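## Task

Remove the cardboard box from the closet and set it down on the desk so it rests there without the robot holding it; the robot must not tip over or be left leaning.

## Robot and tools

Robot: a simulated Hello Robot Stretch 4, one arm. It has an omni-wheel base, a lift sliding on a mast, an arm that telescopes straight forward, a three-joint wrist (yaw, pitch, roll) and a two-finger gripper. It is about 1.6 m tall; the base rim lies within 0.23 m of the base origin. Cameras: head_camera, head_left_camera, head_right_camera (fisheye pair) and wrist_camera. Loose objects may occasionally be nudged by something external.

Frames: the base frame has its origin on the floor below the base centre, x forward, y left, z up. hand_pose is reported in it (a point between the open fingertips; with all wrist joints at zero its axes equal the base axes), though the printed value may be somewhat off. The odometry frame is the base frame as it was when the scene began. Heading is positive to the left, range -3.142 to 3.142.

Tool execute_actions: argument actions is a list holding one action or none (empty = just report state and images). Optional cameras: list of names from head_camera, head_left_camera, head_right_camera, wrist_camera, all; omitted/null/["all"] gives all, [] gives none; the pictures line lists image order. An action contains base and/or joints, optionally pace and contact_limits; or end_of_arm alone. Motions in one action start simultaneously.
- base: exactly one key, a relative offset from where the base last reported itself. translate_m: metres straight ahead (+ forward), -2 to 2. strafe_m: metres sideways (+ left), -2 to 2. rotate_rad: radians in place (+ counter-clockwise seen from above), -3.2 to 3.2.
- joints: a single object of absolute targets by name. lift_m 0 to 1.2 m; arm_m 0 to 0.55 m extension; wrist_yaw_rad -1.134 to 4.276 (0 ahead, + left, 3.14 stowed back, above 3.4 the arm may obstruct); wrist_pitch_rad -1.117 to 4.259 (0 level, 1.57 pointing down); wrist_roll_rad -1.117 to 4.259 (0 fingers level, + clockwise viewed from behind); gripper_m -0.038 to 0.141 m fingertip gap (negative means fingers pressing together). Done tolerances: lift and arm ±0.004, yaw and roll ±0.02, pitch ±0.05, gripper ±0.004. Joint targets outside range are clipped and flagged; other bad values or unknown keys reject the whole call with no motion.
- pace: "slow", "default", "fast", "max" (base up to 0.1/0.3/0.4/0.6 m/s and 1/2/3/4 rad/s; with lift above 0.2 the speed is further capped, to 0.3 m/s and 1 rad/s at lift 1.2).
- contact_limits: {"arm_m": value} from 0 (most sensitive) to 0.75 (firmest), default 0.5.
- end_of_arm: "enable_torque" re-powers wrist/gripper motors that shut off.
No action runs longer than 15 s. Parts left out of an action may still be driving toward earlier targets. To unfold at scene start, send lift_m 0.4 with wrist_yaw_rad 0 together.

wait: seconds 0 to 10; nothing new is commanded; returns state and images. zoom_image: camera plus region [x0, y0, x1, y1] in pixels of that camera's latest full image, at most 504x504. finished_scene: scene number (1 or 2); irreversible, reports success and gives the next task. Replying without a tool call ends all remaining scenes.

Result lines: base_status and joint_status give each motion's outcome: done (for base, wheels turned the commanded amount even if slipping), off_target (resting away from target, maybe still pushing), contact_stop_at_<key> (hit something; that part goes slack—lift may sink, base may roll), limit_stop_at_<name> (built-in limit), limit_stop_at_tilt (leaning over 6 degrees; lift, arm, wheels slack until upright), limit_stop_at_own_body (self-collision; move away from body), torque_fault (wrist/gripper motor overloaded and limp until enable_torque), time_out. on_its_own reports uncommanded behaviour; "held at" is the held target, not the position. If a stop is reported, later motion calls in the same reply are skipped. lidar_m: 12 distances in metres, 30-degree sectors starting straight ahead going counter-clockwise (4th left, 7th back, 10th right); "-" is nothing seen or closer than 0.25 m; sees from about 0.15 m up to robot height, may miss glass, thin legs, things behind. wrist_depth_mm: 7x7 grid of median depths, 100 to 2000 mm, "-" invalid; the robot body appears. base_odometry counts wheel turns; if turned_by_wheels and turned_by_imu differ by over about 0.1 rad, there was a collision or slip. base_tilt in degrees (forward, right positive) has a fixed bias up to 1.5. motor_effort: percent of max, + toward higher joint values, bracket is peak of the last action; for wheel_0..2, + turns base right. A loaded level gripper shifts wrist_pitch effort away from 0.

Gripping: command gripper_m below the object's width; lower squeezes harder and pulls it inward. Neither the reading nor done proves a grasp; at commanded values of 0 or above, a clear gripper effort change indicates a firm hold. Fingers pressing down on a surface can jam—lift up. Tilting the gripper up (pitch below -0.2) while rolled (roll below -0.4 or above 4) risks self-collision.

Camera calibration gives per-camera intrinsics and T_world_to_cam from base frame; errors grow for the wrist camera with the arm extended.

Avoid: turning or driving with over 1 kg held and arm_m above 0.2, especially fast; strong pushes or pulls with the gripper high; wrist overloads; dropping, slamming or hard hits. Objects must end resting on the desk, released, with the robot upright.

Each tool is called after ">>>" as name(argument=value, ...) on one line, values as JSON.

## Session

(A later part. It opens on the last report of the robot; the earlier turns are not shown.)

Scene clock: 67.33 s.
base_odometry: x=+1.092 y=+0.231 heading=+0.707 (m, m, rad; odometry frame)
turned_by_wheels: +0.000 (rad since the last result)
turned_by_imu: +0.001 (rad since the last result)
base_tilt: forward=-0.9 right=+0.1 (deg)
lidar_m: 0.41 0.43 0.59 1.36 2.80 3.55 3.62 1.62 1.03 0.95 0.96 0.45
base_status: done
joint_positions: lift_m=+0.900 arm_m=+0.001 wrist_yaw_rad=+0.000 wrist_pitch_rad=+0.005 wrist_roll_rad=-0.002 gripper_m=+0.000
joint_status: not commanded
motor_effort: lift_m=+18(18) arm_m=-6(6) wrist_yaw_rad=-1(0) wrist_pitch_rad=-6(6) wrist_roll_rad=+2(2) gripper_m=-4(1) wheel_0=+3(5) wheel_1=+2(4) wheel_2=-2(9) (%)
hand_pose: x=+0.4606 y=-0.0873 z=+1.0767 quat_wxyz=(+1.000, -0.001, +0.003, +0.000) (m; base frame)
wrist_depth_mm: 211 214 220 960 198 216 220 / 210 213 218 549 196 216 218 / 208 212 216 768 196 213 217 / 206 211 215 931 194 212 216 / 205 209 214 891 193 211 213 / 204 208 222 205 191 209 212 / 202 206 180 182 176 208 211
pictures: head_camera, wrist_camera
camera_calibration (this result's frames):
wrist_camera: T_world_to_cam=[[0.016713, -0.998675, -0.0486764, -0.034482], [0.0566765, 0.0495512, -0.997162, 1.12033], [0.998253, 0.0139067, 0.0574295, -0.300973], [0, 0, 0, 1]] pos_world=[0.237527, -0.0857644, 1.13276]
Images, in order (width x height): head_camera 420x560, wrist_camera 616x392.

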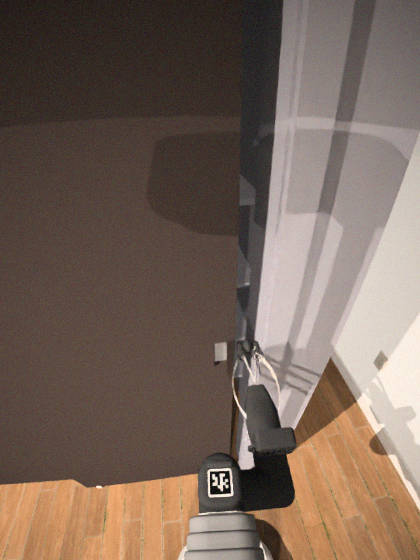

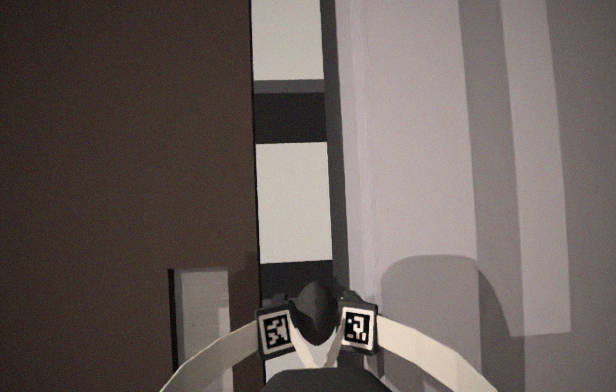

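>>> execute_actions(actions=[{"base":{"strafe_m":0.01},"joints":{"arm_m":0.04},"pace":"slow"}], cameras=["wrist_camera"])

>>> execute_actions(actions=[{"base":{"strafe_m":0.08},"pace":"slow"}], cameras=["wrist_camera","head_camera"])

Scene clock: 70.57 s.
base_odometry: x=+1.086 y=+0.239 heading=+0.707 (m, m, rad; odometry frame)
turned_by_wheels: +0.000 (rad since the last result)
turned_by_imu: +0.001 (rad since the last result)
base_tilt: forward=-0.8 right=+0.1 (deg)
lidar_m: 0.43 0.43 0.55 1.34 2.78 3.53 3.63 1.64 1.04 0.94 0.98 0.43
base_status: done
joint_positions: lift_m=+0.900 arm_m=+0.039 wrist_yaw_rad=+0.000 wrist_pitch_rad=+0.005 wrist_roll_rad=-0.002 gripper_m=+0.000
joint_status: all done
motor_effort: lift_m=+18(18) arm_m=+7(9) wrist_yaw_rad=+0(15) wrist_pitch_rad=-6(7) wrist_roll_rad=+2(1) gripper_m=-10(5) wheel_0=-2(4) wheel_1=+2(6) wheel_2=+0(2) (%)
hand_pose: x=+0.4982 y=-0.0875 z=+1.0767 quat_wxyz=(+1.000, -0.001, +0.003, +0.000) (m; base frame)
wrist_depth_mm: 173 176 180 917 168 160 178 / 173 176 180 544 170 159 177 / 171 175 178 866 169 158 176 / 170 173 177 917 168 157 175 / 169 172 176 891 167 156 173 / 168 171 180 205 167 155 172 / 167 170 174 181 166 154 -
pictures: wrist_camera
camera_calibration (this result's frames):
wrist_camera: T_world_to_cam=[[0.0161701, -0.998684, -0.0486764, -0.0349977], [0.0567034, 0.0495203, -0.997162, 1.11819], [0.99826, 0.0133641, 0.0574295, -0.338569], [0, 0, 0, 1]] pos_world=[0.27514, -0.0858, 1.13276]
Images, in order (width x height): wrist_camera 616x392.

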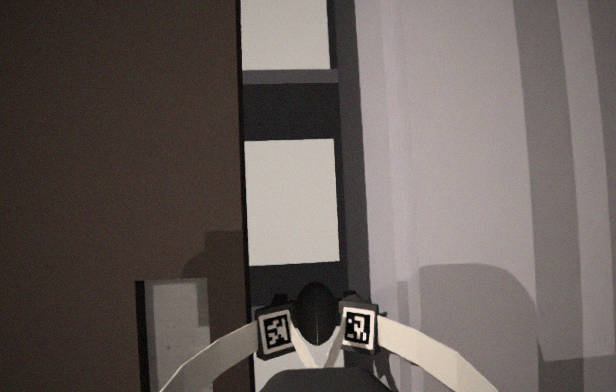

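Scene clock: 72.50 s.
base_odometry: x=+1.034 y=+0.300 heading=+0.707 (m, m, rad; odometry frame)
turned_by_wheels: +0.000 (rad since the last result)
turned_by_imu: +0.001 (rad since the last result)
base_tilt: forward=-0.8 right=+0.1 (deg)
lidar_m: 0.41 0.43 0.55 1.32 2.71 3.43 3.62 1.77 1.14 1.03 1.07 0.46
base_status: done
joint_positions: lift_m=+0.900 arm_m=+0.039 wrist_yaw_rad=+0.000 wrist_pitch_rad=+0.005 wrist_roll_rad=-0.002 gripper_m=+0.000
joint_status: not commanded
motor_effort: lift_m=+18(18) arm_m=+7(7) wrist_yaw_rad=+2(21) wrist_pitch_rad=-7(7) wrist_roll_rad=+1(1) gripper_m=-8(11) wheel_0=-1(8) wheel_1=+2(6) wheel_2=-1(0) (%)
hand_pose: x=+0.4982 y=-0.0875 z=+1.0767 quat_wxyz=(+1.000, -0.001, +0.003, +0.000) (m; base frame)
wrist_depth_mm: 164 167 904 917 661 226 - / 164 167 492 554 559 229 176 / 163 166 750 904 699 234 178 / 161 165 878 891 707 236 180 / 160 163 866 891 683 239 181 / 159 173 198 205 496 240 181 / 158 173 164 182 177 220 -
pictures: head_camera, wrist_camera
camera_calibration (this result's frames):
wrist_camera: T_world_to_cam=[[0.0160826, -0.998685, -0.0486763, -0.0349795], [0.0567077, 0.0495153, -0.997162, 1.11819], [0.998261, 0.0132766, 0.0574294, -0.338578], [0, 0, 0, 1]] pos_world=[0.275142, -0.0858057, 1.13276]
Images, in order (width x height): head_camera 420x560, wrist_camera 616x392.

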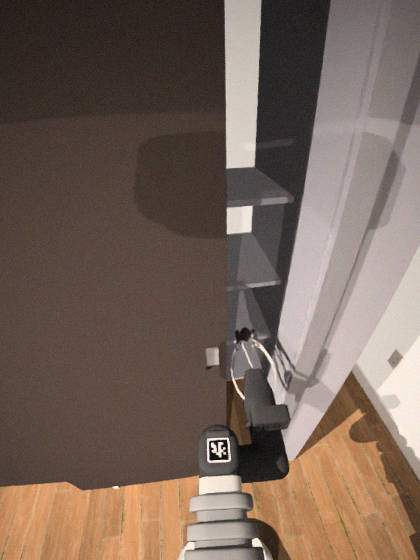

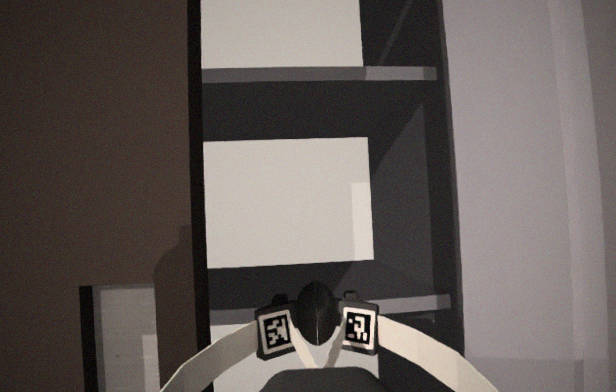

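Slides easily now.

>>> execute_actions(actions=[{"base":{"strafe_m":0.6},"pace":"slow"}])

Scene clock: 80.33 s.
base_odometry: x=+0.644 y=+0.756 heading=+0.706 (m, m, rad; odometry frame)
turned_by_wheels: -0.001 (rad since the last result)
turned_by_imu: -0.118 (rad since the last result)
base_tilt: forward=-0.7 right=+0.1 (deg)
lidar_m: 0.33 0.34 0.40 0.76 2.10 2.50 3.69 2.97 1.88 1.61 0.87 0.76
base_status: done
joint_positions: lift_m=+0.900 arm_m=+0.039 wrist_yaw_rad=-0.010 wrist_pitch_rad=+0.006 wrist_roll_rad=-0.002 gripper_m=+0.000
joint_status: not commanded
on_its_own: wrist_yaw_rad is at rest, and its effort (+27) is outside its rest range (-13 to +13)
motor_effort: lift_m=+18(18) arm_m=+5(7) wrist_yaw_rad=+27(55) wrist_pitch_rad=-8(7) wrist_roll_rad=+1(2) gripper_m=-9(11) wheel_0=-10(12) wheel_1=+2(5) wheel_2=-4(9) (%)
hand_pose: x=+0.4976 y=-0.0902 z=+1.0766 quat_wxyz=(+1.000, -0.001, +0.003, -0.005) (m; base frame)
wrist_depth_mm: - 127 820 854 917 960 820 / - 126 488 508 521 530 591 / - 124 798 842 878 931 809 / - 122 788 842 878 946 842 / - 445 788 842 866 917 778 / - 251 480 204 449 549 788 / 102 - 175 186 521 904 842
pictures: head_camera, head_left_camera, head_right_camera, wrist_camera
camera_calibration (this result's frames):
wrist_camera: T_world_to_cam=[[0.00665511, -0.998792, -0.048683, -0.0329971], [0.0568152, 0.0489831, -0.997182, 1.11817], [0.998363, 0.00387042, 0.0570726, -0.338482], [0, 0, 0, 1]] pos_world=[0.274619, -0.0864187, 1.13273]
Images, in order (width x height): head_camera 420x560, head_left_camera 420x672, head_right_camera 420x672, wrist_camera 616x392.

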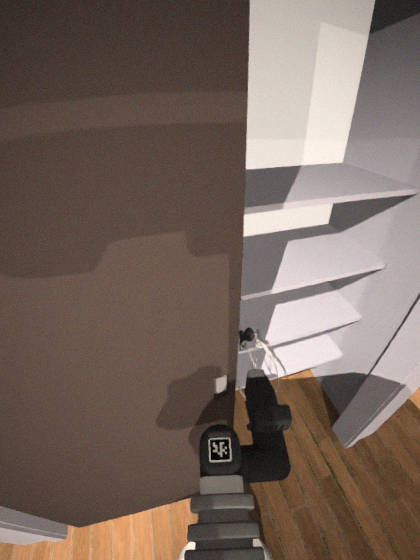

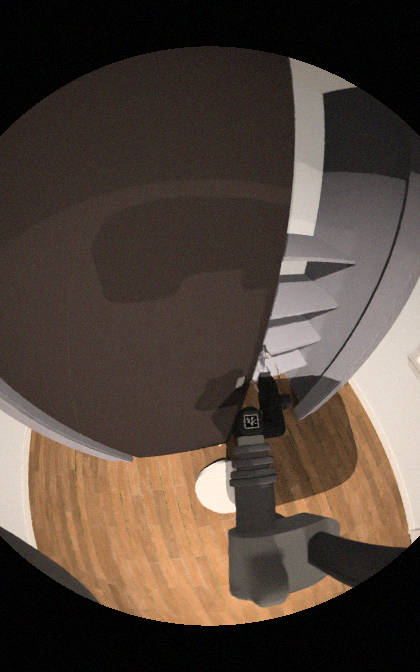

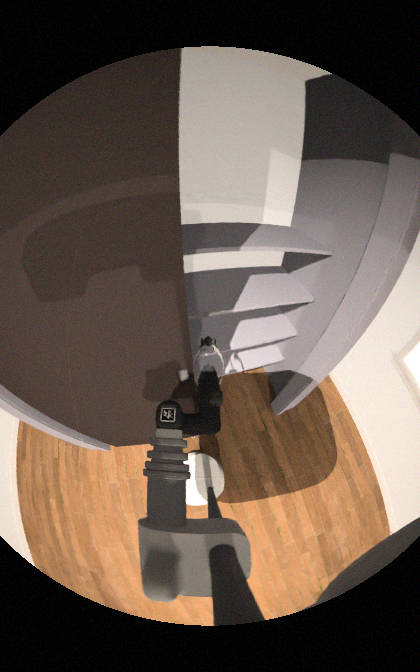

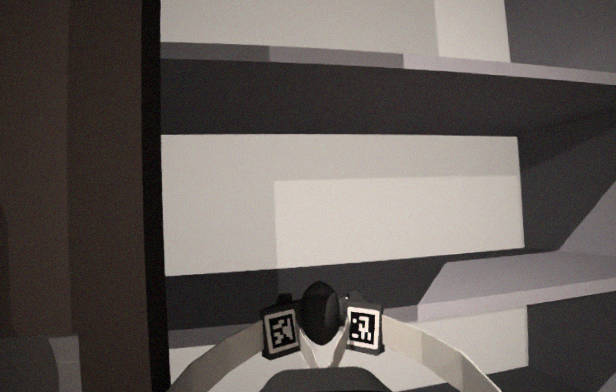

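>>> execute_actions(actions=[{"base":{"translate_m":-0.06},"joints":{"arm_m":0.09},"pace":"slow"}], cameras=[])

>>> execute_actions(actions=[{"base":{"rotate_rad":0.25},"pace":"slow"}], cameras=[])

>>> execute_actions(actions=[{"base":{"strafe_m":0.12},"pace":"slow"}])

Scene clock: 84.63 s.
base_odometry: x=+0.599 y=+0.717 heading=+0.705 (m, m, rad; odometry frame)
turned_by_wheels: -0.001 (rad since the last result)
turned_by_imu: -0.001 (rad since the last result)
base_tilt: forward=-0.8 right=+0.1 (deg)
lidar_m: 0.39 0.40 0.48 0.78 2.10 2.50 3.65 2.88 1.87 1.62 0.89 0.82
base_status: done
joint_positions: lift_m=+0.900 arm_m=+0.089 wrist_yaw_rad=-0.008 wrist_pitch_rad=+0.005 wrist_roll_rad=-0.002 gripper_m=+0.000
joint_status: all done
on_its_own: wrist_yaw_rad is at rest, and its effort (+25) is outside its rest range (-13 to +13)
motor_effort: lift_m=+18(18) arm_m=+5(7) wrist_yaw_rad=+25(28) wrist_pitch_rad=-7(8) wrist_roll_rad=+2(1) gripper_m=-12(6) wheel_0=-11(11) wheel_1=-4(4) wheel_2=-2(3) (%)
hand_pose: x=+0.5476 y=-0.0898 z=+1.0766 quat_wxyz=(+1.000, -0.001, +0.003, -0.004) (m; base frame)
wrist_depth_mm: 101 106 831 878 904 960 820 / 101 105 488 508 521 585 591 / 101 104 798 842 891 946 820 / - 104 809 842 904 960 854 / - 103 809 854 878 904 778 / - 102 477 203 462 549 820 / 108 102 175 185 521 917 842
pictures: none
No camera images: the call's "cameras" was empty. Leave "cameras" out to get every camera's image.

Scene clock: 85.90 s.
base_odometry: x=+0.599 y=+0.717 heading=+0.953 (m, m, rad; odometry frame)
turned_by_wheels: +0.248 (rad since the last result)
turned_by_imu: +0.111 (rad since the last result)
base_tilt: forward=-0.8 right=+0.1 (deg)
lidar_m: 0.37 0.39 0.50 1.00 2.16 2.73 3.69 2.61 1.71 1.57 0.86 0.76
base_status: done
joint_positions: lift_m=+0.900 arm_m=+0.089 wrist_yaw_rad=-0.010 wrist_pitch_rad=+0.005 wrist_roll_rad=-0.002 gripper_m=+0.000
joint_status: not commanded
on_its_own: wrist_yaw_rad is at rest, and its effort (+31) is outside its rest range (-13 to +13)
motor_effort: lift_m=+18(18) arm_m=+6(6) wrist_yaw_rad=+31(52) wrist_pitch_rad=-8(6) wrist_roll_rad=+1(2) gripper_m=-11(7) wheel_0=-12(15) wheel_1=-4(11) wheel_2=-8(19) (%)
hand_pose: x=+0.5474 y=-0.0904 z=+1.0766 quat_wxyz=(+1.000, -0.001, +0.003, -0.005) (m; base frame)
wrist_depth_mm: - 387 788 820 842 878 854 / - 442 492 508 517 535 539 / - 114 788 798 831 866 878 / - 113 778 809 831 866 866 / - 439 778 798 820 842 831 / - 247 480 204 407 466 496 / - - 175 196 496 842 854
pictures: none
No camera images: the call's "cameras" was empty. Leave "cameras" out to get every camera's image.

Scene clock: 88.23 s.
base_odometry: x=+0.501 y=+0.786 heading=+0.952 (m, m, rad; odometry frame)
turned_by_wheels: -0.001 (rad since the last result)
turned_by_imu: -0.164 (rad since the last result)
base_tilt: forward=-0.8 right=+0.1 (deg)
lidar_m: 0.33 0.33 0.39 0.68 2.08 2.38 3.71 2.92 1.96 1.64 0.89 0.78
base_status: done
joint_positions: lift_m=+0.900 arm_m=+0.089 wrist_yaw_rad=-0.009 wrist_pitch_rad=+0.006 wrist_roll_rad=-0.002 gripper_m=+0.000
joint_status: not commanded
on_its_own: wrist_yaw_rad is at rest, and its effort (+26) is outside its rest range (-13 to +13)
motor_effort: lift_m=+18(18) arm_m=+5(6) wrist_yaw_rad=+26(30) wrist_pitch_rad=-8(8) wrist_roll_rad=+1(1) gripper_m=-7(10) wheel_0=-13(15) wheel_1=+0(5) wheel_2=-4(9) (%)
hand_pose: x=+0.5477 y=-0.0900 z=+1.0766 quat_wxyz=(+1.000, -0.001, +0.003, -0.005) (m; base frame)
wrist_depth_mm: - 368 389 820 878 946 788 / - 473 492 508 525 530 597 / - 723 759 809 854 904 768 / - 732 768 820 878 917 809 / - 732 750 798 854 891 759 / - 488 477 205 436 517 750 / - 353 180 182 176 904 809
pictures: head_camera, head_left_camera, head_right_camera, wrist_camera
camera_calibration (this result's frames):
wrist_camera: T_world_to_cam=[[0.00732106, -0.998788, -0.048667, -0.0335205], [0.056763, 0.0490049, -0.997184, 1.11534], [0.998361, 0.00453797, 0.057053, -0.388387], [0, 0, 0, 1]] pos_world=[0.324685, -0.0863747, 1.13273]
Images, in order (width x height): head_camera 420x560, head_left_camera 420x672, head_right_camera 420x672, wrist_camera 616x392.

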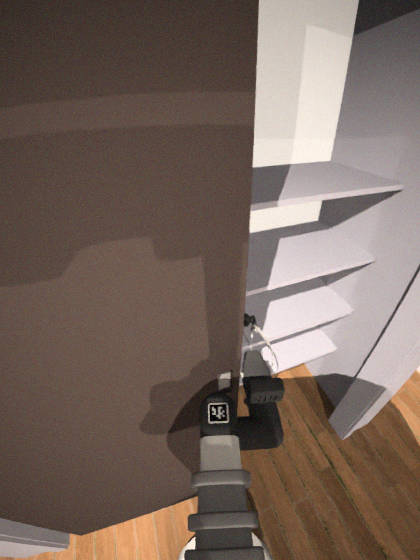

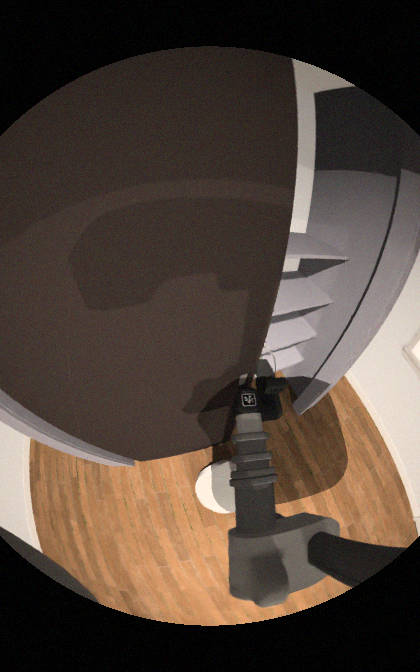

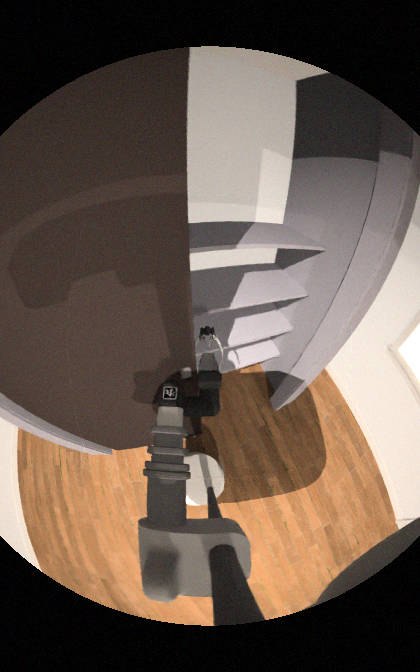

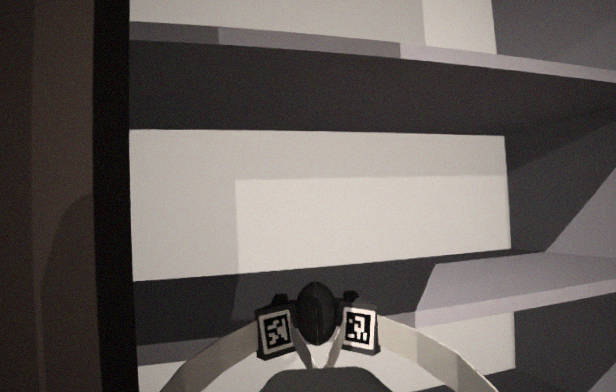

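>>> execute_actions(actions=[{"base":{"strafe_m":-0.12},"joints":{"arm_m":0.0}}], cameras=[])

>>> execute_actions(actions=[{"base":{"rotate_rad":0.3},"joints":{"wrist_yaw_rad":0.8,"wrist_pitch_rad":0.3}}], cameras=[])

>>> execute_actions(actions=[{"base":{"strafe_m":-0.28}}])

Scene clock: 91.40 s.
base_odometry: x=+0.599 y=+0.716 heading=+0.952 (m, m, rad; odometry frame)
turned_by_wheels: +0.000 (rad since the last result)
turned_by_imu: +0.001 (rad since the last result)
base_tilt: forward=-0.9 right=+0.1 (deg)
lidar_m: 0.36 0.36 0.43 0.73 2.20 2.50 3.66 2.88 1.84 1.53 0.80 0.80
base_status: done
joint_positions: lift_m=+0.900 arm_m=+0.001 wrist_yaw_rad=+0.000 wrist_pitch_rad=+0.006 wrist_roll_rad=-0.002 gripper_m=+0.000
joint_status: all done
motor_effort: lift_m=+18(18) arm_m=-7(10) wrist_yaw_rad=+1(26) wrist_pitch_rad=-8(8) wrist_roll_rad=+1(3) gripper_m=-12(7) wheel_0=-1(13) wheel_1=+0(11) wheel_2=+1(4) (%)
hand_pose: x=+0.4606 y=-0.0875 z=+1.0766 quat_wxyz=(+1.000, -0.001, +0.003, +0.000) (m; base frame)
wrist_depth_mm: 809 842 891 960 1025 904 699 / 484 512 535 603 634 788 661 / 759 788 854 904 946 842 715 / 788 831 878 931 991 931 732 / 778 820 866 904 960 854 691 / 504 496 544 206 554 891 732 / 778 809 180 184 176 878 723
pictures: none
No camera images: the call's "cameras" was empty. Leave "cameras" out to get every camera's image.

Scene clock: 92.73 s.
base_odometry: x=+0.599 y=+0.717 heading=+1.252 (m, m, rad; odometry frame)
turned_by_wheels: +0.300 (rad since the last result)
turned_by_imu: +0.021 (rad since the last result)
base_tilt: forward=-0.8 right=+0.0 (deg)
lidar_m: 0.66 0.34 0.40 0.72 2.29 2.66 3.70 2.86 1.71 1.43 0.70 0.74
base_status: done
joint_positions: lift_m=+0.900 arm_m=+0.000 wrist_yaw_rad=+0.800 wrist_pitch_rad=+0.303 wrist_roll_rad=-0.002 gripper_m=+0.000
joint_status: all done
motor_effort: lift_m=+17(18) arm_m=-3(6) wrist_yaw_rad=+1(98) wrist_pitch_rad=-9(14) wrist_roll_rad=-1(0) gripper_m=-11(17) wheel_0=+0(16) wheel_1=-1(9) wheel_2=+1(23) (%)
hand_pose: x=+0.4260 y=+0.1366 z=+0.9923 quat_wxyz=(+0.911, -0.060, +0.139, +0.385) (m; base frame)
wrist_depth_mm: 130 128 946 842 759 676 615 / 139 131 1008 878 788 691 634 / 156 134 917 854 768 691 634 / 167 139 549 917 469 394 359 / 175 146 976 960 866 778 699 / 190 152 180 205 723 707 691 / 208 158 167 182 176 564 569
pictures: none
No camera images: the call's "cameras" was empty. Leave "cameras" out to get every camera's image.

Scene clock: 95.00 s.
base_odometry: x=+0.865 y=+0.629 heading=+1.252 (m, m, rad; odometry frame)
turned_by_wheels: +0.000 (rad since the last result)
turned_by_imu: +0.000 (rad since the last result)
base_tilt: forward=-0.8 right=+0.1 (deg)
lidar_m: 0.71 0.72 0.52 0.84 2.57 2.96 3.62 2.38 1.41 1.16 1.15 0.53
base_status: done
joint_positions: lift_m=+0.900 arm_m=+0.000 wrist_yaw_rad=+0.800 wrist_pitch_rad=+0.303 wrist_roll_rad=-0.002 gripper_m=+0.000
joint_status: not commanded
motor_effort: lift_m=+17(17) arm_m=-3(3) wrist_yaw_rad=+1(0) wrist_pitch_rad=-7(10) wrist_roll_rad=-1(0) gripper_m=-7(8) wheel_0=-1(10) wheel_1=+0(10) wheel_2=+0(0) (%)
hand_pose: x=+0.4260 y=+0.1366 z=+0.9923 quat_wxyz=(+0.910, -0.060, +0.138, +0.385) (m; base frame)
wrist_depth_mm: 397 960 1008 904 820 750 676 / 402 1281 1118 976 866 759 691 / 349 1042 960 878 798 741 691 / 364 1397 1229 1042 904 798 430 / 373 1060 1042 1008 931 842 759 / 392 1229 798 205 723 715 699 / 410 1025 180 182 177 564 564
pictures: head_camera, head_left_camera, head_right_camera, wrist_camera
camera_calibration (this result's frames):
wrist_camera: T_world_to_cam=[[0.717185, -0.694947, -0.0519188, -0.15101], [-0.201758, -0.135748, -0.969983, 1.13551], [0.667038, 0.706132, -0.237567, 0.0745284], [0, 0, 0, 1]] pos_world=[0.287686, -0.00342831, 1.11129]
Images, in order (width x height): head_camera 420x560, head_left_camera 420x672, head_right_camera 420x672, wrist_camera 616x392.

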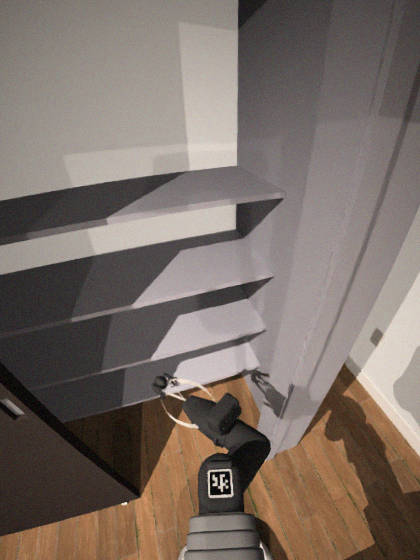

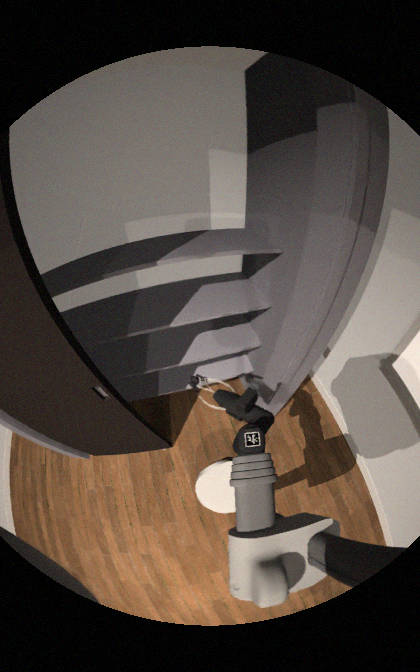

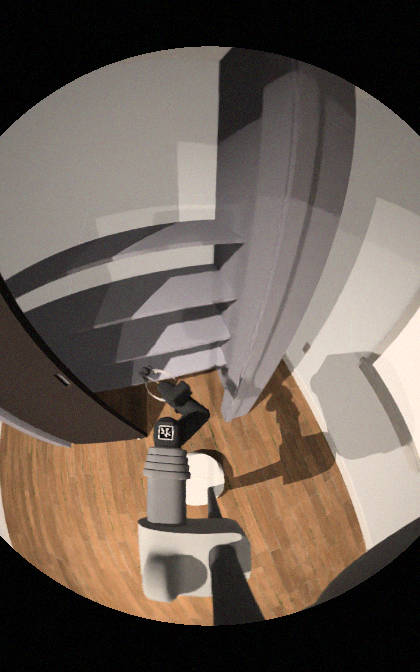

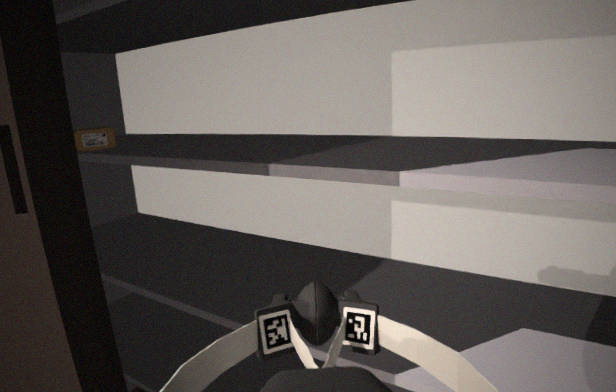

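>>> execute_actions(actions=[{"base":{"translate_m":-0.3}}], cameras=[])

>>> execute_actions(actions=[{"base":{"rotate_rad":0.23},"joints":{"wrist_yaw_rad":0,"wrist_pitch_rad":0}}], cameras=[])

>>> execute_actions(actions=[{"base":{"strafe_m":0.75},"pace":"fast"}])

Scene clock: 106.07 s.
base_odometry: x=+0.771 y=+0.344 heading=+1.252 (m, m, rad; odometry frame)
turned_by_wheels: +0.000 (rad since the last result)
turned_by_imu: +0.002 (rad since the last result)
base_tilt: forward=-0.8 right=+0.1 (deg)
lidar_m: 0.87 0.74 0.82 1.36 2.49 2.87 3.34 2.54 1.49 1.23 1.24 0.80
base_status: done
joint_positions: lift_m=+0.900 arm_m=+0.000 wrist_yaw_rad=+0.800 wrist_pitch_rad=+0.303 wrist_roll_rad=-0.002 gripper_m=+0.000
joint_status: not commanded
motor_effort: lift_m=+17(17) arm_m=-3(3) wrist_yaw_rad=+1(0) wrist_pitch_rad=-7(8) wrist_roll_rad=+0(1) gripper_m=-9(8) wheel_0=-2(7) wheel_1=-2(7) wheel_2=+2(9) (%)
hand_pose: x=+0.4260 y=+0.1366 z=+0.9923 quat_wxyz=(+0.910, -0.060, +0.138, +0.385) (m; base frame)
wrist_depth_mm: 768 640 539 917 1078 976 904 / 809 676 564 1255 1160 1008 917 / 878 707 591 1160 1098 960 904 / 946 741 615 1308 1229 1098 991 / 1008 809 647 946 991 960 946 / 1060 866 691 204 1160 1098 741 / 1160 931 180 182 176 991 976
pictures: none
No camera images: the call's "cameras" was empty. Leave "cameras" out to get every camera's image.

Scene clock: 107.10 s.
base_odometry: x=+0.771 y=+0.344 heading=+1.482 (m, m, rad; odometry frame)
turned_by_wheels: +0.230 (rad since the last result)
turned_by_imu: +0.231 (rad since the last result)
base_tilt: forward=-0.9 right=+0.1 (deg)
lidar_m: 1.00 0.74 0.97 2.48 2.55 3.39 3.38 1.86 1.30 1.23 1.27 0.80
base_status: done
joint_positions: lift_m=+0.900 arm_m=+0.000 wrist_yaw_rad=+0.000 wrist_pitch_rad=+0.003 wrist_roll_rad=-0.002 gripper_m=+0.000
joint_status: all done
motor_effort: lift_m=+17(17) arm_m=-2(3) wrist_yaw_rad=-2(5) wrist_pitch_rad=-9(9) wrist_roll_rad=+0(1) gripper_m=-13(8) wheel_0=-2(5) wheel_1=-1(4) wheel_2=+0(7) (%)
hand_pose: x=+0.4599 y=-0.0873 z=+1.0775 quat_wxyz=(+1.000, -0.001, +0.001, +0.000) (m; base frame)
wrist_depth_mm: 496 1229 1229 1229 1205 866 488 / 500 1205 1205 1229 1205 878 492 / 488 1078 991 1042 1118 842 488 / 484 1182 1182 1205 1182 917 492 / 484 1160 1182 1160 1078 866 504 / 480 1182 1182 205 1182 946 512 / 469 1138 180 182 177 842 517
pictures: none
No camera images: the call's "cameras" was empty. Leave "cameras" out to get every camera's image.

Scene clock: 110.33 s.
base_odometry: x=+0.024 y=+0.411 heading=+1.482 (m, m, rad; odometry frame)
turned_by_wheels: +0.000 (rad since the last result)
turned_by_imu: +0.002 (rad since the last result)
base_tilt: forward=-0.7 right=+0.1 (deg)
lidar_m: 0.66 0.70 1.80 1.72 1.78 2.39 2.96 2.78 2.12 1.99 1.34 0.70
base_status: done
joint_positions: lift_m=+0.900 arm_m=+0.000 wrist_yaw_rad=+0.000 wrist_pitch_rad=+0.003 wrist_roll_rad=-0.002 gripper_m=+0.000
joint_status: not commanded
motor_effort: lift_m=+17(17) arm_m=-3(3) wrist_yaw_rad=+0(2) wrist_pitch_rad=-8(9) wrist_roll_rad=+0(0) gripper_m=-7(9) wheel_0=+1(12) wheel_1=-1(10) wheel_2=+0(0) (%)
hand_pose: x=+0.4599 y=-0.0874 z=+1.0775 quat_wxyz=(+1.000, -0.001, +0.001, +0.000) (m; base frame)
wrist_depth_mm: 459 459 459 466 462 466 466 / 452 459 455 455 459 462 462 / 452 455 452 452 459 459 455 / 452 449 449 452 452 455 459 / 449 445 445 449 449 452 455 / 445 442 445 205 445 445 449 / 439 439 180 182 176 445 445
pictures: head_camera, head_left_camera, head_right_camera, wrist_camera
camera_calibration (this result's frames):
wrist_camera: T_world_to_cam=[[0.0164179, -0.998654, -0.0492085, -0.0338391], [0.0591324, 0.0500988, -0.996992, 1.11992], [0.998115, 0.0134587, 0.0598753, -0.30294], [0, 0, 0, 1]] pos_world=[0.236701, -0.0858229, 1.13302]
Images, in order (width x height): head_camera 420x560, head_left_camera 420x672, head_right_camera 420x672, wrist_camera 616x392.

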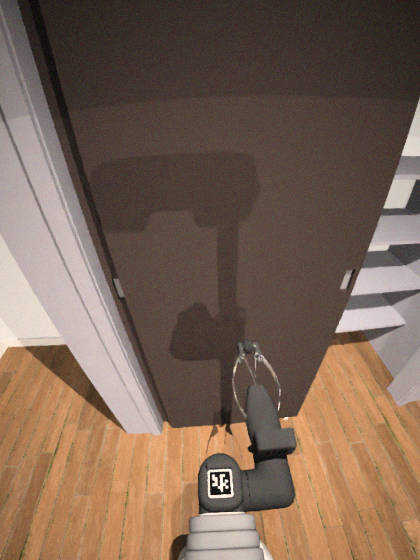

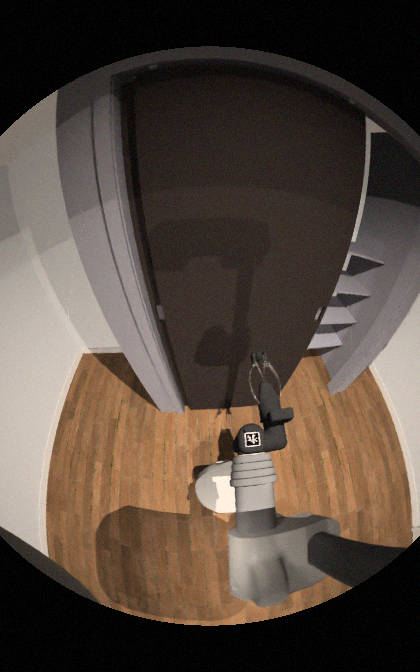

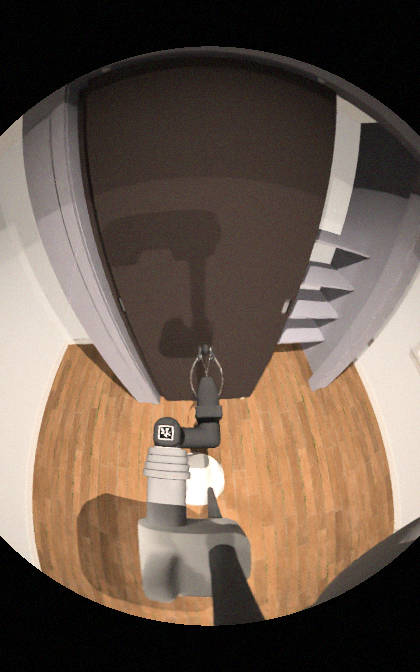

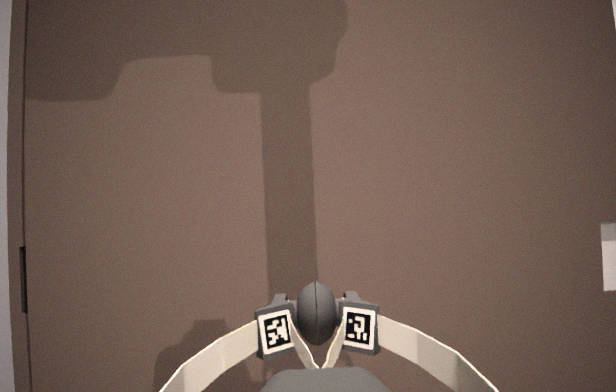

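>>> execute_actions(actions=[{"base":{"strafe_m":0.355}}], cameras=[])

>>> execute_actions(actions=[{"base":{"translate_m":0.17}}], cameras=["wrist_camera","head_camera"])

Scene clock: 114.83 s.
base_odometry: x=-0.330 y=+0.442 heading=+1.482 (m, m, rad; odometry frame)
turned_by_wheels: +0.000 (rad since the last result)
turned_by_imu: +0.002 (rad since the last result)
base_tilt: forward=-0.9 right=+0.0 (deg)
lidar_m: 0.63 0.66 1.45 1.38 1.40 1.88 3.42 2.81 2.49 2.33 1.00 0.71
base_status: done
joint_positions: lift_m=+0.900 arm_m=+0.000 wrist_yaw_rad=+0.000 wrist_pitch_rad=+0.003 wrist_roll_rad=-0.002 gripper_m=+0.000
joint_status: not commanded
motor_effort: lift_m=+17(17) arm_m=-3(3) wrist_yaw_rad=+1(1) wrist_pitch_rad=-8(8) wrist_roll_rad=+0(1) gripper_m=-7(7) wheel_0=+0(7) wheel_1=-1(9) wheel_2=+0(1) (%)
hand_pose: x=+0.4599 y=-0.0874 z=+1.0775 quat_wxyz=(+1.000, -0.001, +0.001, +0.000) (m; base frame)
wrist_depth_mm: 1160 427 418 452 452 452 449 / 1138 424 415 488 445 449 449 / 1160 424 410 488 442 442 445 / 1138 421 407 480 442 442 442 / 1138 418 404 484 439 439 439 / 1138 418 402 206 436 436 436 / 1118 415 180 182 177 436 433
pictures: none
No camera images: the call's "cameras" was empty. Leave "cameras" out to get every camera's image.

Scene clock: 116.77 s.
base_odometry: x=-0.315 y=+0.612 heading=+1.482 (m, m, rad; odometry frame)
turned_by_wheels: +0.000 (rad since the last result)
turned_by_imu: +0.000 (rad since the last result)
base_tilt: forward=-0.8 right=+0.2 (deg)
lidar_m: 0.46 0.50 1.44 1.36 1.42 1.90 3.62 3.02 2.49 2.34 0.73 0.51
base_status: done
joint_positions: lift_m=+0.900 arm_m=+0.000 wrist_yaw_rad=+0.000 wrist_pitch_rad=+0.003 wrist_roll_rad=-0.002 gripper_m=+0.000
joint_status: not commanded
motor_effort: lift_m=+17(17) arm_m=-3(3) wrist_yaw_rad=+1(0) wrist_pitch_rad=-8(10) wrist_roll_rad=+0(0) gripper_m=-9(6) wheel_0=+0(7) wheel_1=+1(5) wheel_2=+0(11) (%)
hand_pose: x=+0.4599 y=-0.0874 z=+1.0775 quat_wxyz=(+1.000, -0.001, +0.001, +0.000) (m; base frame)
wrist_depth_mm: 257 243 267 276 276 276 277 / 255 242 260 274 273 274 274 / 253 241 254 317 272 272 273 / 251 239 253 315 270 271 271 / 250 237 251 315 267 270 268 / 249 248 236 205 266 267 267 / 246 247 180 182 176 265 266
pictures: head_camera, wrist_camera
camera_calibration (this result's frames):
wrist_camera: T_world_to_cam=[[0.0164426, -0.998653, -0.0492082, -0.0338437], [0.0591507, 0.0501002, -0.996991, 1.11991], [0.998114, 0.0134824, 0.0598948, -0.30296], [0, 0, 0, 1]] pos_world=[0.236702, -0.0858214, 1.13302]
Images, in order (width x height): head_camera 420x560, wrist_camera 616x392.

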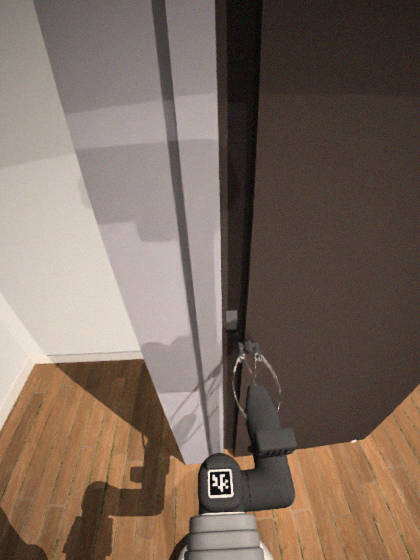

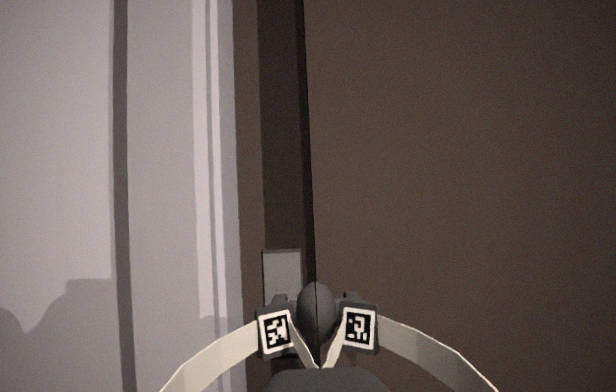

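>>> execute_actions(actions=[{"base":{"strafe_m":0.027},"joints":{"arm_m":0.05},"pace":"slow"}], cameras=[])

>>> execute_actions(actions=[{"joints":{"arm_m":0.16},"contact_limits":{"arm_m":0.1},"pace":"slow"}], cameras=["wrist_camera"])

Scene clock: 119.93 s.
base_odometry: x=-0.341 y=+0.614 heading=+1.482 (m, m, rad; odometry frame)
turned_by_wheels: +0.000 (rad since the last result)
turned_by_imu: +0.001 (rad since the last result)
base_tilt: forward=-0.9 right=+0.2 (deg)
lidar_m: 0.46 0.50 1.43 1.35 1.40 1.88 3.62 3.01 2.49 2.35 0.75 0.51
base_status: done
joint_positions: lift_m=+0.900 arm_m=+0.049 wrist_yaw_rad=+0.000 wrist_pitch_rad=+0.003 wrist_roll_rad=-0.002 gripper_m=+0.000
joint_status: all done
motor_effort: lift_m=+17(17) arm_m=+7(7) wrist_yaw_rad=+1(1) wrist_pitch_rad=-8(8) wrist_roll_rad=-1(1) gripper_m=-10(4) wheel_0=-1(5) wheel_1=+3(6) wheel_2=+0(1) (%)
hand_pose: x=+0.5082 y=-0.0874 z=+1.0775 quat_wxyz=(+1.000, -0.001, +0.001, +0.000) (m; base frame)
wrist_depth_mm: 207 206 194 272 226 229 228 / 205 193 192 270 225 226 227 / 204 204 191 268 224 224 224 / 203 203 190 266 224 223 224 / 201 202 189 265 220 221 222 / 201 200 187 205 219 220 221 / 199 199 180 182 176 219 219
pictures: none
No camera images: the call's "cameras" was empty. Leave "cameras" out to get every camera's image.

Scene clock: 121.33 s.
base_odometry: x=-0.341 y=+0.614 heading=+1.482 (m, m, rad; odometry frame)
turned_by_wheels: -0.001 (rad since the last result)
turned_by_imu: +0.001 (rad since the last result)
base_tilt: forward=-0.7 right=+0.0 (deg)
lidar_m: 0.46 0.49 1.43 1.35 1.40 1.87 3.60 3.02 2.53 2.38 0.75 0.50
base_status: not commanded
joint_positions: lift_m=+0.900 arm_m=+0.088 wrist_yaw_rad=-0.006 wrist_pitch_rad=+0.002 wrist_roll_rad=-0.002 gripper_m=+0.000
joint_status: arm_m contact_stop (moved +0.039 of +0.111)
on_its_own: arm_m is slack since a contact_stop (your +0.160 is given up); wrist_yaw_rad is at rest, and its effort (+18) is outside its rest range (-13 to +13)
motor_effort: lift_m=+17(17) arm_m=-1(18) wrist_yaw_rad=+18(24) wrist_pitch_rad=-6(10) wrist_roll_rad=+1(1) gripper_m=-3(11) wheel_0=-1(1) wheel_1=+2(5) wheel_2=-7(7) (%)
contact_limits: arm_m 0.1
hand_pose: x=+0.5466 y=-0.0893 z=+1.0777 quat_wxyz=(+1.000, -0.001, +0.001, -0.003) (m; base frame)
wrist_depth_mm: 168 155 170 236 189 190 191 / 167 154 168 235 189 189 190 / 166 153 167 233 187 187 189 / 165 152 166 231 186 186 186 / 163 151 161 230 185 185 186 / 163 150 155 202 183 184 185 / 162 149 150 183 181 182 183
pictures: wrist_camera
camera_calibration (this result's frames):
wrist_camera: T_world_to_cam=[[0.0100718, -0.998743, -0.0490965, -0.0337519], [0.0599964, 0.0496141, -0.996965, 1.11449], [0.998148, 0.00709561, 0.0604207, -0.39066], [0, 0, 0, 1]] pos_world=[0.323411, -0.0862322, 1.13306]
Images, in order (width x height): wrist_camera 616x392.

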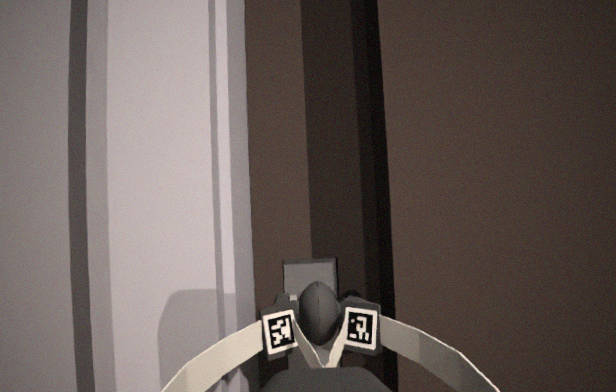

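>>> execute_actions(actions=[{"base":{"strafe_m":-0.08},"joints":{"arm_m":0.085},"pace":"slow"}], cameras=["wrist_camera","head_camera"])

Scene clock: 124.30 s.
base_odometry: x=-0.262 y=+0.607 heading=+1.482 (m, m, rad; odometry frame)
turned_by_wheels: +0.000 (rad since the last result)
turned_by_imu: +0.002 (rad since the last result)
base_tilt: forward=-0.8 right=+0.1 (deg)
lidar_m: 0.45 0.50 1.48 1.43 1.47 1.99 3.61 3.01 2.44 2.29 0.74 0.54
base_status: done
joint_positions: lift_m=+0.900 arm_m=+0.086 wrist_yaw_rad=-0.004 wrist_pitch_rad=+0.002 wrist_roll_rad=-0.002 gripper_m=+0.000
joint_status: all done
motor_effort: lift_m=+17(17) arm_m=-5(8) wrist_yaw_rad=+11(45) wrist_pitch_rad=-6(8) wrist_roll_rad=+0(0) gripper_m=-8(9) wheel_0=+0(15) wheel_1=-3(7) wheel_2=+3(7) (%)
hand_pose: x=+0.5449 y=-0.0884 z=+1.0777 quat_wxyz=(+1.000, -0.001, +0.001, -0.002) (m; base frame)
wrist_depth_mm: 172 248 931 239 239 191 192 / 171 247 585 237 237 191 191 / 167 246 741 236 236 189 190 / 165 242 891 235 235 188 188 / 164 237 809 233 233 187 187 / 166 233 549 203 231 185 186 / 163 228 177 183 181 184 184
pictures: head_camera, wrist_camera
camera_calibration (this result's frames):
wrist_camera: T_world_to_cam=[[0.0129306, -0.99871, -0.0490966, -0.0344667], [0.0598644, 0.0497858, -0.996964, 1.11464], [0.998123, 0.0099522, 0.0604309, -0.388764], [0, 0, 0, 1]] pos_world=[0.321753, -0.0860465, 1.13306]
Images, in order (width x height): head_camera 420x560, wrist_camera 616x392.

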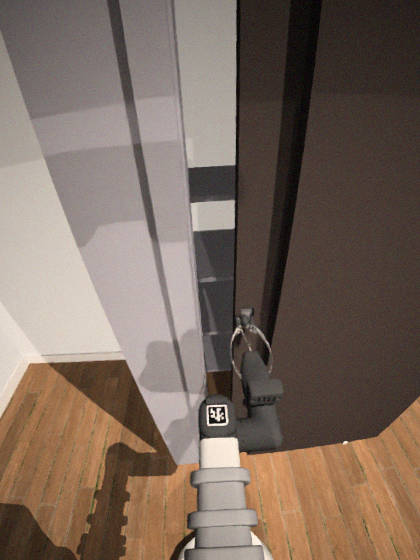

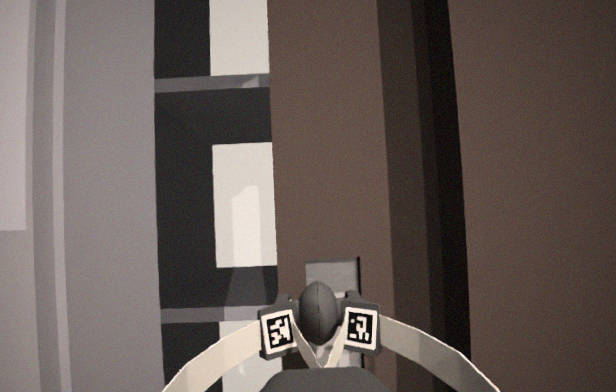

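Both move. Continue.

>>> execute_actions(actions=[{"base":{"strafe_m":-0.3},"pace":"slow"}], cameras=["wrist_camera","head_camera"])

Scene clock: 129.13 s.
base_odometry: x=+0.037 y=+0.580 heading=+1.482 (m, m, rad; odometry frame)
turned_by_wheels: +0.000 (rad since the last result)
turned_by_imu: +0.003 (rad since the last result)
base_tilt: forward=-0.8 right=+0.1 (deg)
lidar_m: 0.55 0.57 0.67 1.73 1.78 2.40 3.60 2.92 2.11 1.98 0.75 0.54
base_status: done
joint_positions: lift_m=+0.900 arm_m=+0.086 wrist_yaw_rad=+0.000 wrist_pitch_rad=+0.002 wrist_roll_rad=-0.002 gripper_m=+0.000
joint_status: not commanded
motor_effort: lift_m=+17(17) arm_m=-5(5) wrist_yaw_rad=-1(39) wrist_pitch_rad=-8(7) wrist_roll_rad=+1(0) gripper_m=-9(10) wheel_0=+2(14) wheel_1=-2(7) wheel_2=+1(4) (%)
hand_pose: x=+0.5452 y=-0.0874 z=+1.0777 quat_wxyz=(+1.000, -0.001, +0.001, +0.000) (m; base frame)
wrist_depth_mm: 759 248 247 247 248 202 202 / 676 246 244 246 247 200 200 / 676 244 244 244 244 199 199 / 732 243 242 243 243 198 198 / 732 241 241 241 241 196 198 / 585 251 239 204 239 195 195 / 715 250 180 184 177 194 194
pictures: head_camera, wrist_camera
camera_calibration (this result's frames):
wrist_camera: T_world_to_cam=[[0.0166542, -0.998656, -0.0490739, -0.035447], [0.0597347, 0.0499868, -0.996962, 1.11467], [0.998075, 0.0136722, 0.060487, -0.388796], [0, 0, 0, 1]] pos_world=[0.322053, -0.0858026, 1.13306]
Images, in order (width x height): head_camera 420x560, wrist_camera 616x392.

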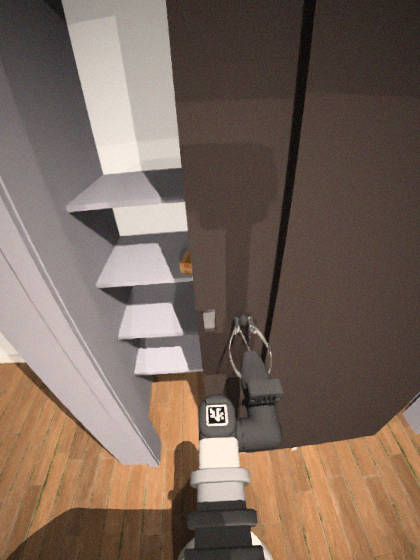

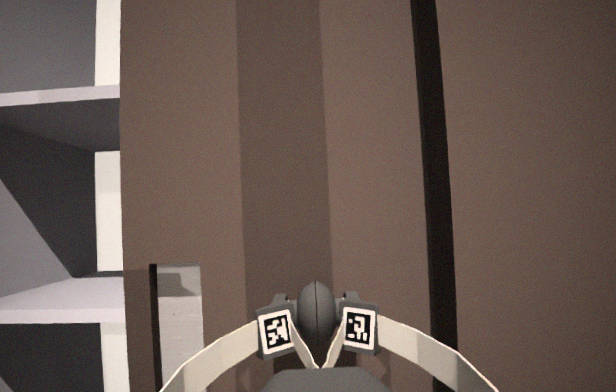

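>>> execute_actions(actions=[{"base":{"strafe_m":0.19},"joints":{"arm_m":0.04}}], cameras=[])

>>> execute_actions(actions=[{"joints":{"arm_m":0.14}}], cameras=["wrist_camera"])

>>> execute_actions(actions=[{"base":{"strafe_m":-0.45},"pace":"slow"}], cameras=["wrist_camera","head_camera"])

Scene clock: 132.70 s.
base_odometry: x=-0.152 y=+0.597 heading=+1.482 (m, m, rad; odometry frame)
turned_by_wheels: +0.000 (rad since the last result)
turned_by_imu: +0.001 (rad since the last result)
base_tilt: forward=-0.8 right=+0.1 (deg)
lidar_m: 0.53 0.49 1.62 1.53 1.59 2.15 3.62 3.02 2.31 2.17 0.75 0.57
base_status: done
joint_positions: lift_m=+0.900 arm_m=+0.041 wrist_yaw_rad=+0.000 wrist_pitch_rad=+0.002 wrist_roll_rad=-0.002 gripper_m=+0.000
joint_status: all done
motor_effort: lift_m=+17(17) arm_m=-7(6) wrist_yaw_rad=+1(0) wrist_pitch_rad=-7(7) wrist_roll_rad=+2(0) gripper_m=-4(8) wheel_0=+0(6) wheel_1=-2(8) wheel_2=+0(1) (%)
hand_pose: x=+0.5006 y=-0.0874 z=+1.0777 quat_wxyz=(+1.000, -0.001, +0.001, +0.000) (m; base frame)
wrist_depth_mm: 324 699 976 960 289 287 287 / 325 597 976 615 289 286 286 / 315 640 831 878 298 283 282 / 312 683 960 946 307 281 281 / 309 668 931 946 585 281 279 / 312 574 640 205 277 278 276 / 306 634 180 182 176 276 276
pictures: none
No camera images: the call's "cameras" was empty. Leave "cameras" out to get every camera's image.

Scene clock: 134.00 s.
base_odometry: x=-0.152 y=+0.597 heading=+1.482 (m, m, rad; odometry frame)
turned_by_wheels: +0.000 (rad since the last result)
turned_by_imu: +0.000 (rad since the last result)
base_tilt: forward=-0.8 right=+0.1 (deg)
lidar_m: 0.55 0.48 1.63 1.53 1.58 2.13 3.60 3.00 2.32 2.18 0.74 0.57
base_status: not commanded
joint_positions: lift_m=+0.900 arm_m=+0.139 wrist_yaw_rad=+0.000 wrist_pitch_rad=+0.002 wrist_roll_rad=-0.002 gripper_m=+0.000
joint_status: all done
motor_effort: lift_m=+17(17) arm_m=+7(6) wrist_yaw_rad=-1(1) wrist_pitch_rad=-7(6) wrist_roll_rad=+0(0) gripper_m=-11(10) wheel_0=+0(0) wheel_1=-2(2) wheel_2=+0(0) (%)
hand_pose: x=+0.5982 y=-0.0874 z=+1.0777 quat_wxyz=(+1.000, -0.001, +0.001, +0.000) (m; base frame)
wrist_depth_mm: 473 699 878 866 878 188 188 / 455 508 488 504 473 186 187 / 459 647 842 866 854 186 185 / 455 683 866 854 854 185 184 / 449 676 854 842 854 183 183 / 442 504 484 204 442 193 187 / 449 647 180 184 176 181 187
pictures: wrist_camera
camera_calibration (this result's frames):
wrist_camera: T_world_to_cam=[[0.0165719, -0.998658, -0.0490739, -0.036304], [0.0597382, 0.0499819, -0.996962, 1.11151], [0.998077, 0.01359, 0.0604863, -0.441683], [0, 0, 0, 1]] pos_world=[0.375036, -0.085808, 1.13306]
Images, in order (width x height): wrist_camera 616x392.

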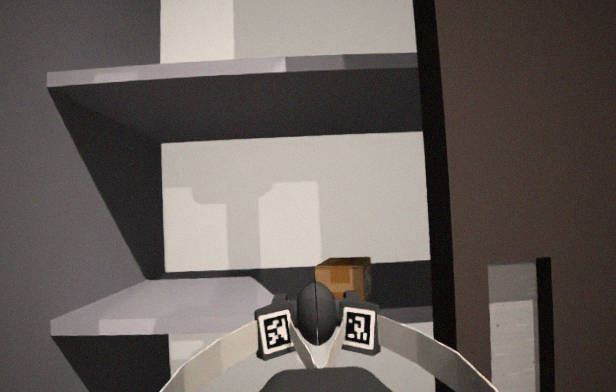

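Scene clock: 139.63 s.
base_odometry: x=+0.296 y=+0.557 heading=+1.483 (m, m, rad; odometry frame)
turned_by_wheels: +0.002 (rad since the last result)
turned_by_imu: +0.005 (rad since the last result)
base_tilt: forward=-0.9 right=+0.1 (deg)
lidar_m: 0.58 0.85 0.75 1.98 2.06 2.77 3.59 2.55 1.83 1.72 0.76 0.54
base_status: done
joint_positions: lift_m=+0.900 arm_m=+0.139 wrist_yaw_rad=+0.018 wrist_pitch_rad=+0.002 wrist_roll_rad=-0.002 gripper_m=+0.000
joint_status: not commanded
on_its_own: wrist_yaw_rad is at rest, and its effort (-50) is outside its rest range (-13 to +13)
motor_effort: lift_m=+17(17) arm_m=+6(6) wrist_yaw_rad=-50(50) wrist_pitch_rad=-8(6) wrist_roll_rad=+1(0) gripper_m=-12(7) wheel_0=+14(11) wheel_1=+1(6) wheel_2=+5(5) (%)
hand_pose: x=+0.5998 y=-0.0823 z=+1.0777 quat_wxyz=(+1.000, -0.001, +0.001, +0.009) (m; base frame)
wrist_depth_mm: 891 891 891 878 198 156 - / 525 517 530 496 195 160 147 / 741 788 842 866 195 163 147 / 878 878 878 854 194 166 145 / 866 866 854 866 193 168 145 / 488 500 492 206 204 170 144 / 866 854 180 182 158 158 -
pictures: head_camera, wrist_camera
camera_calibration (this result's frames):
wrist_camera: T_world_to_cam=[[0.0341163, -0.998223, -0.048859, -0.0419726], [0.0588526, 0.0508092, -0.996973, 1.11177], [0.997684, 0.0311375, 0.0604815, -0.441608], [0, 0, 0, 1]] pos_world=[0.376586, -0.0846356, 1.13306]
Images, in order (width x height): head_camera 420x560, wrist_camera 616x392.

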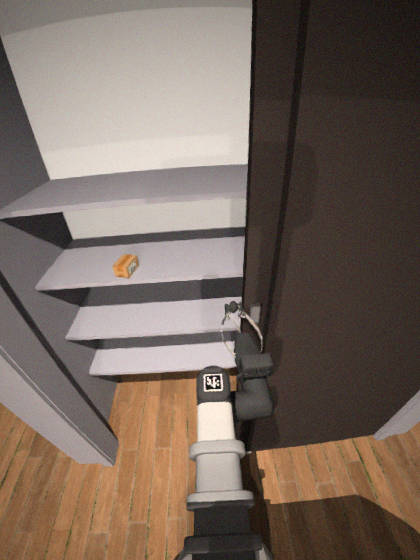

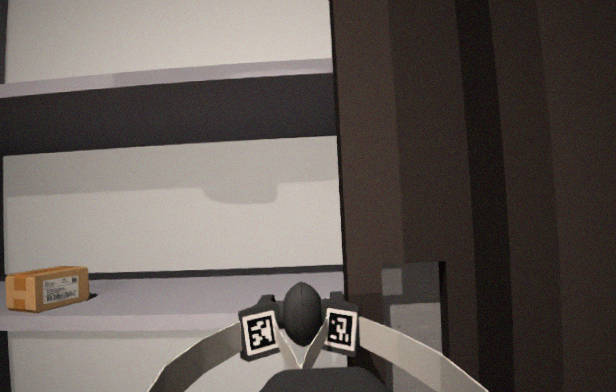

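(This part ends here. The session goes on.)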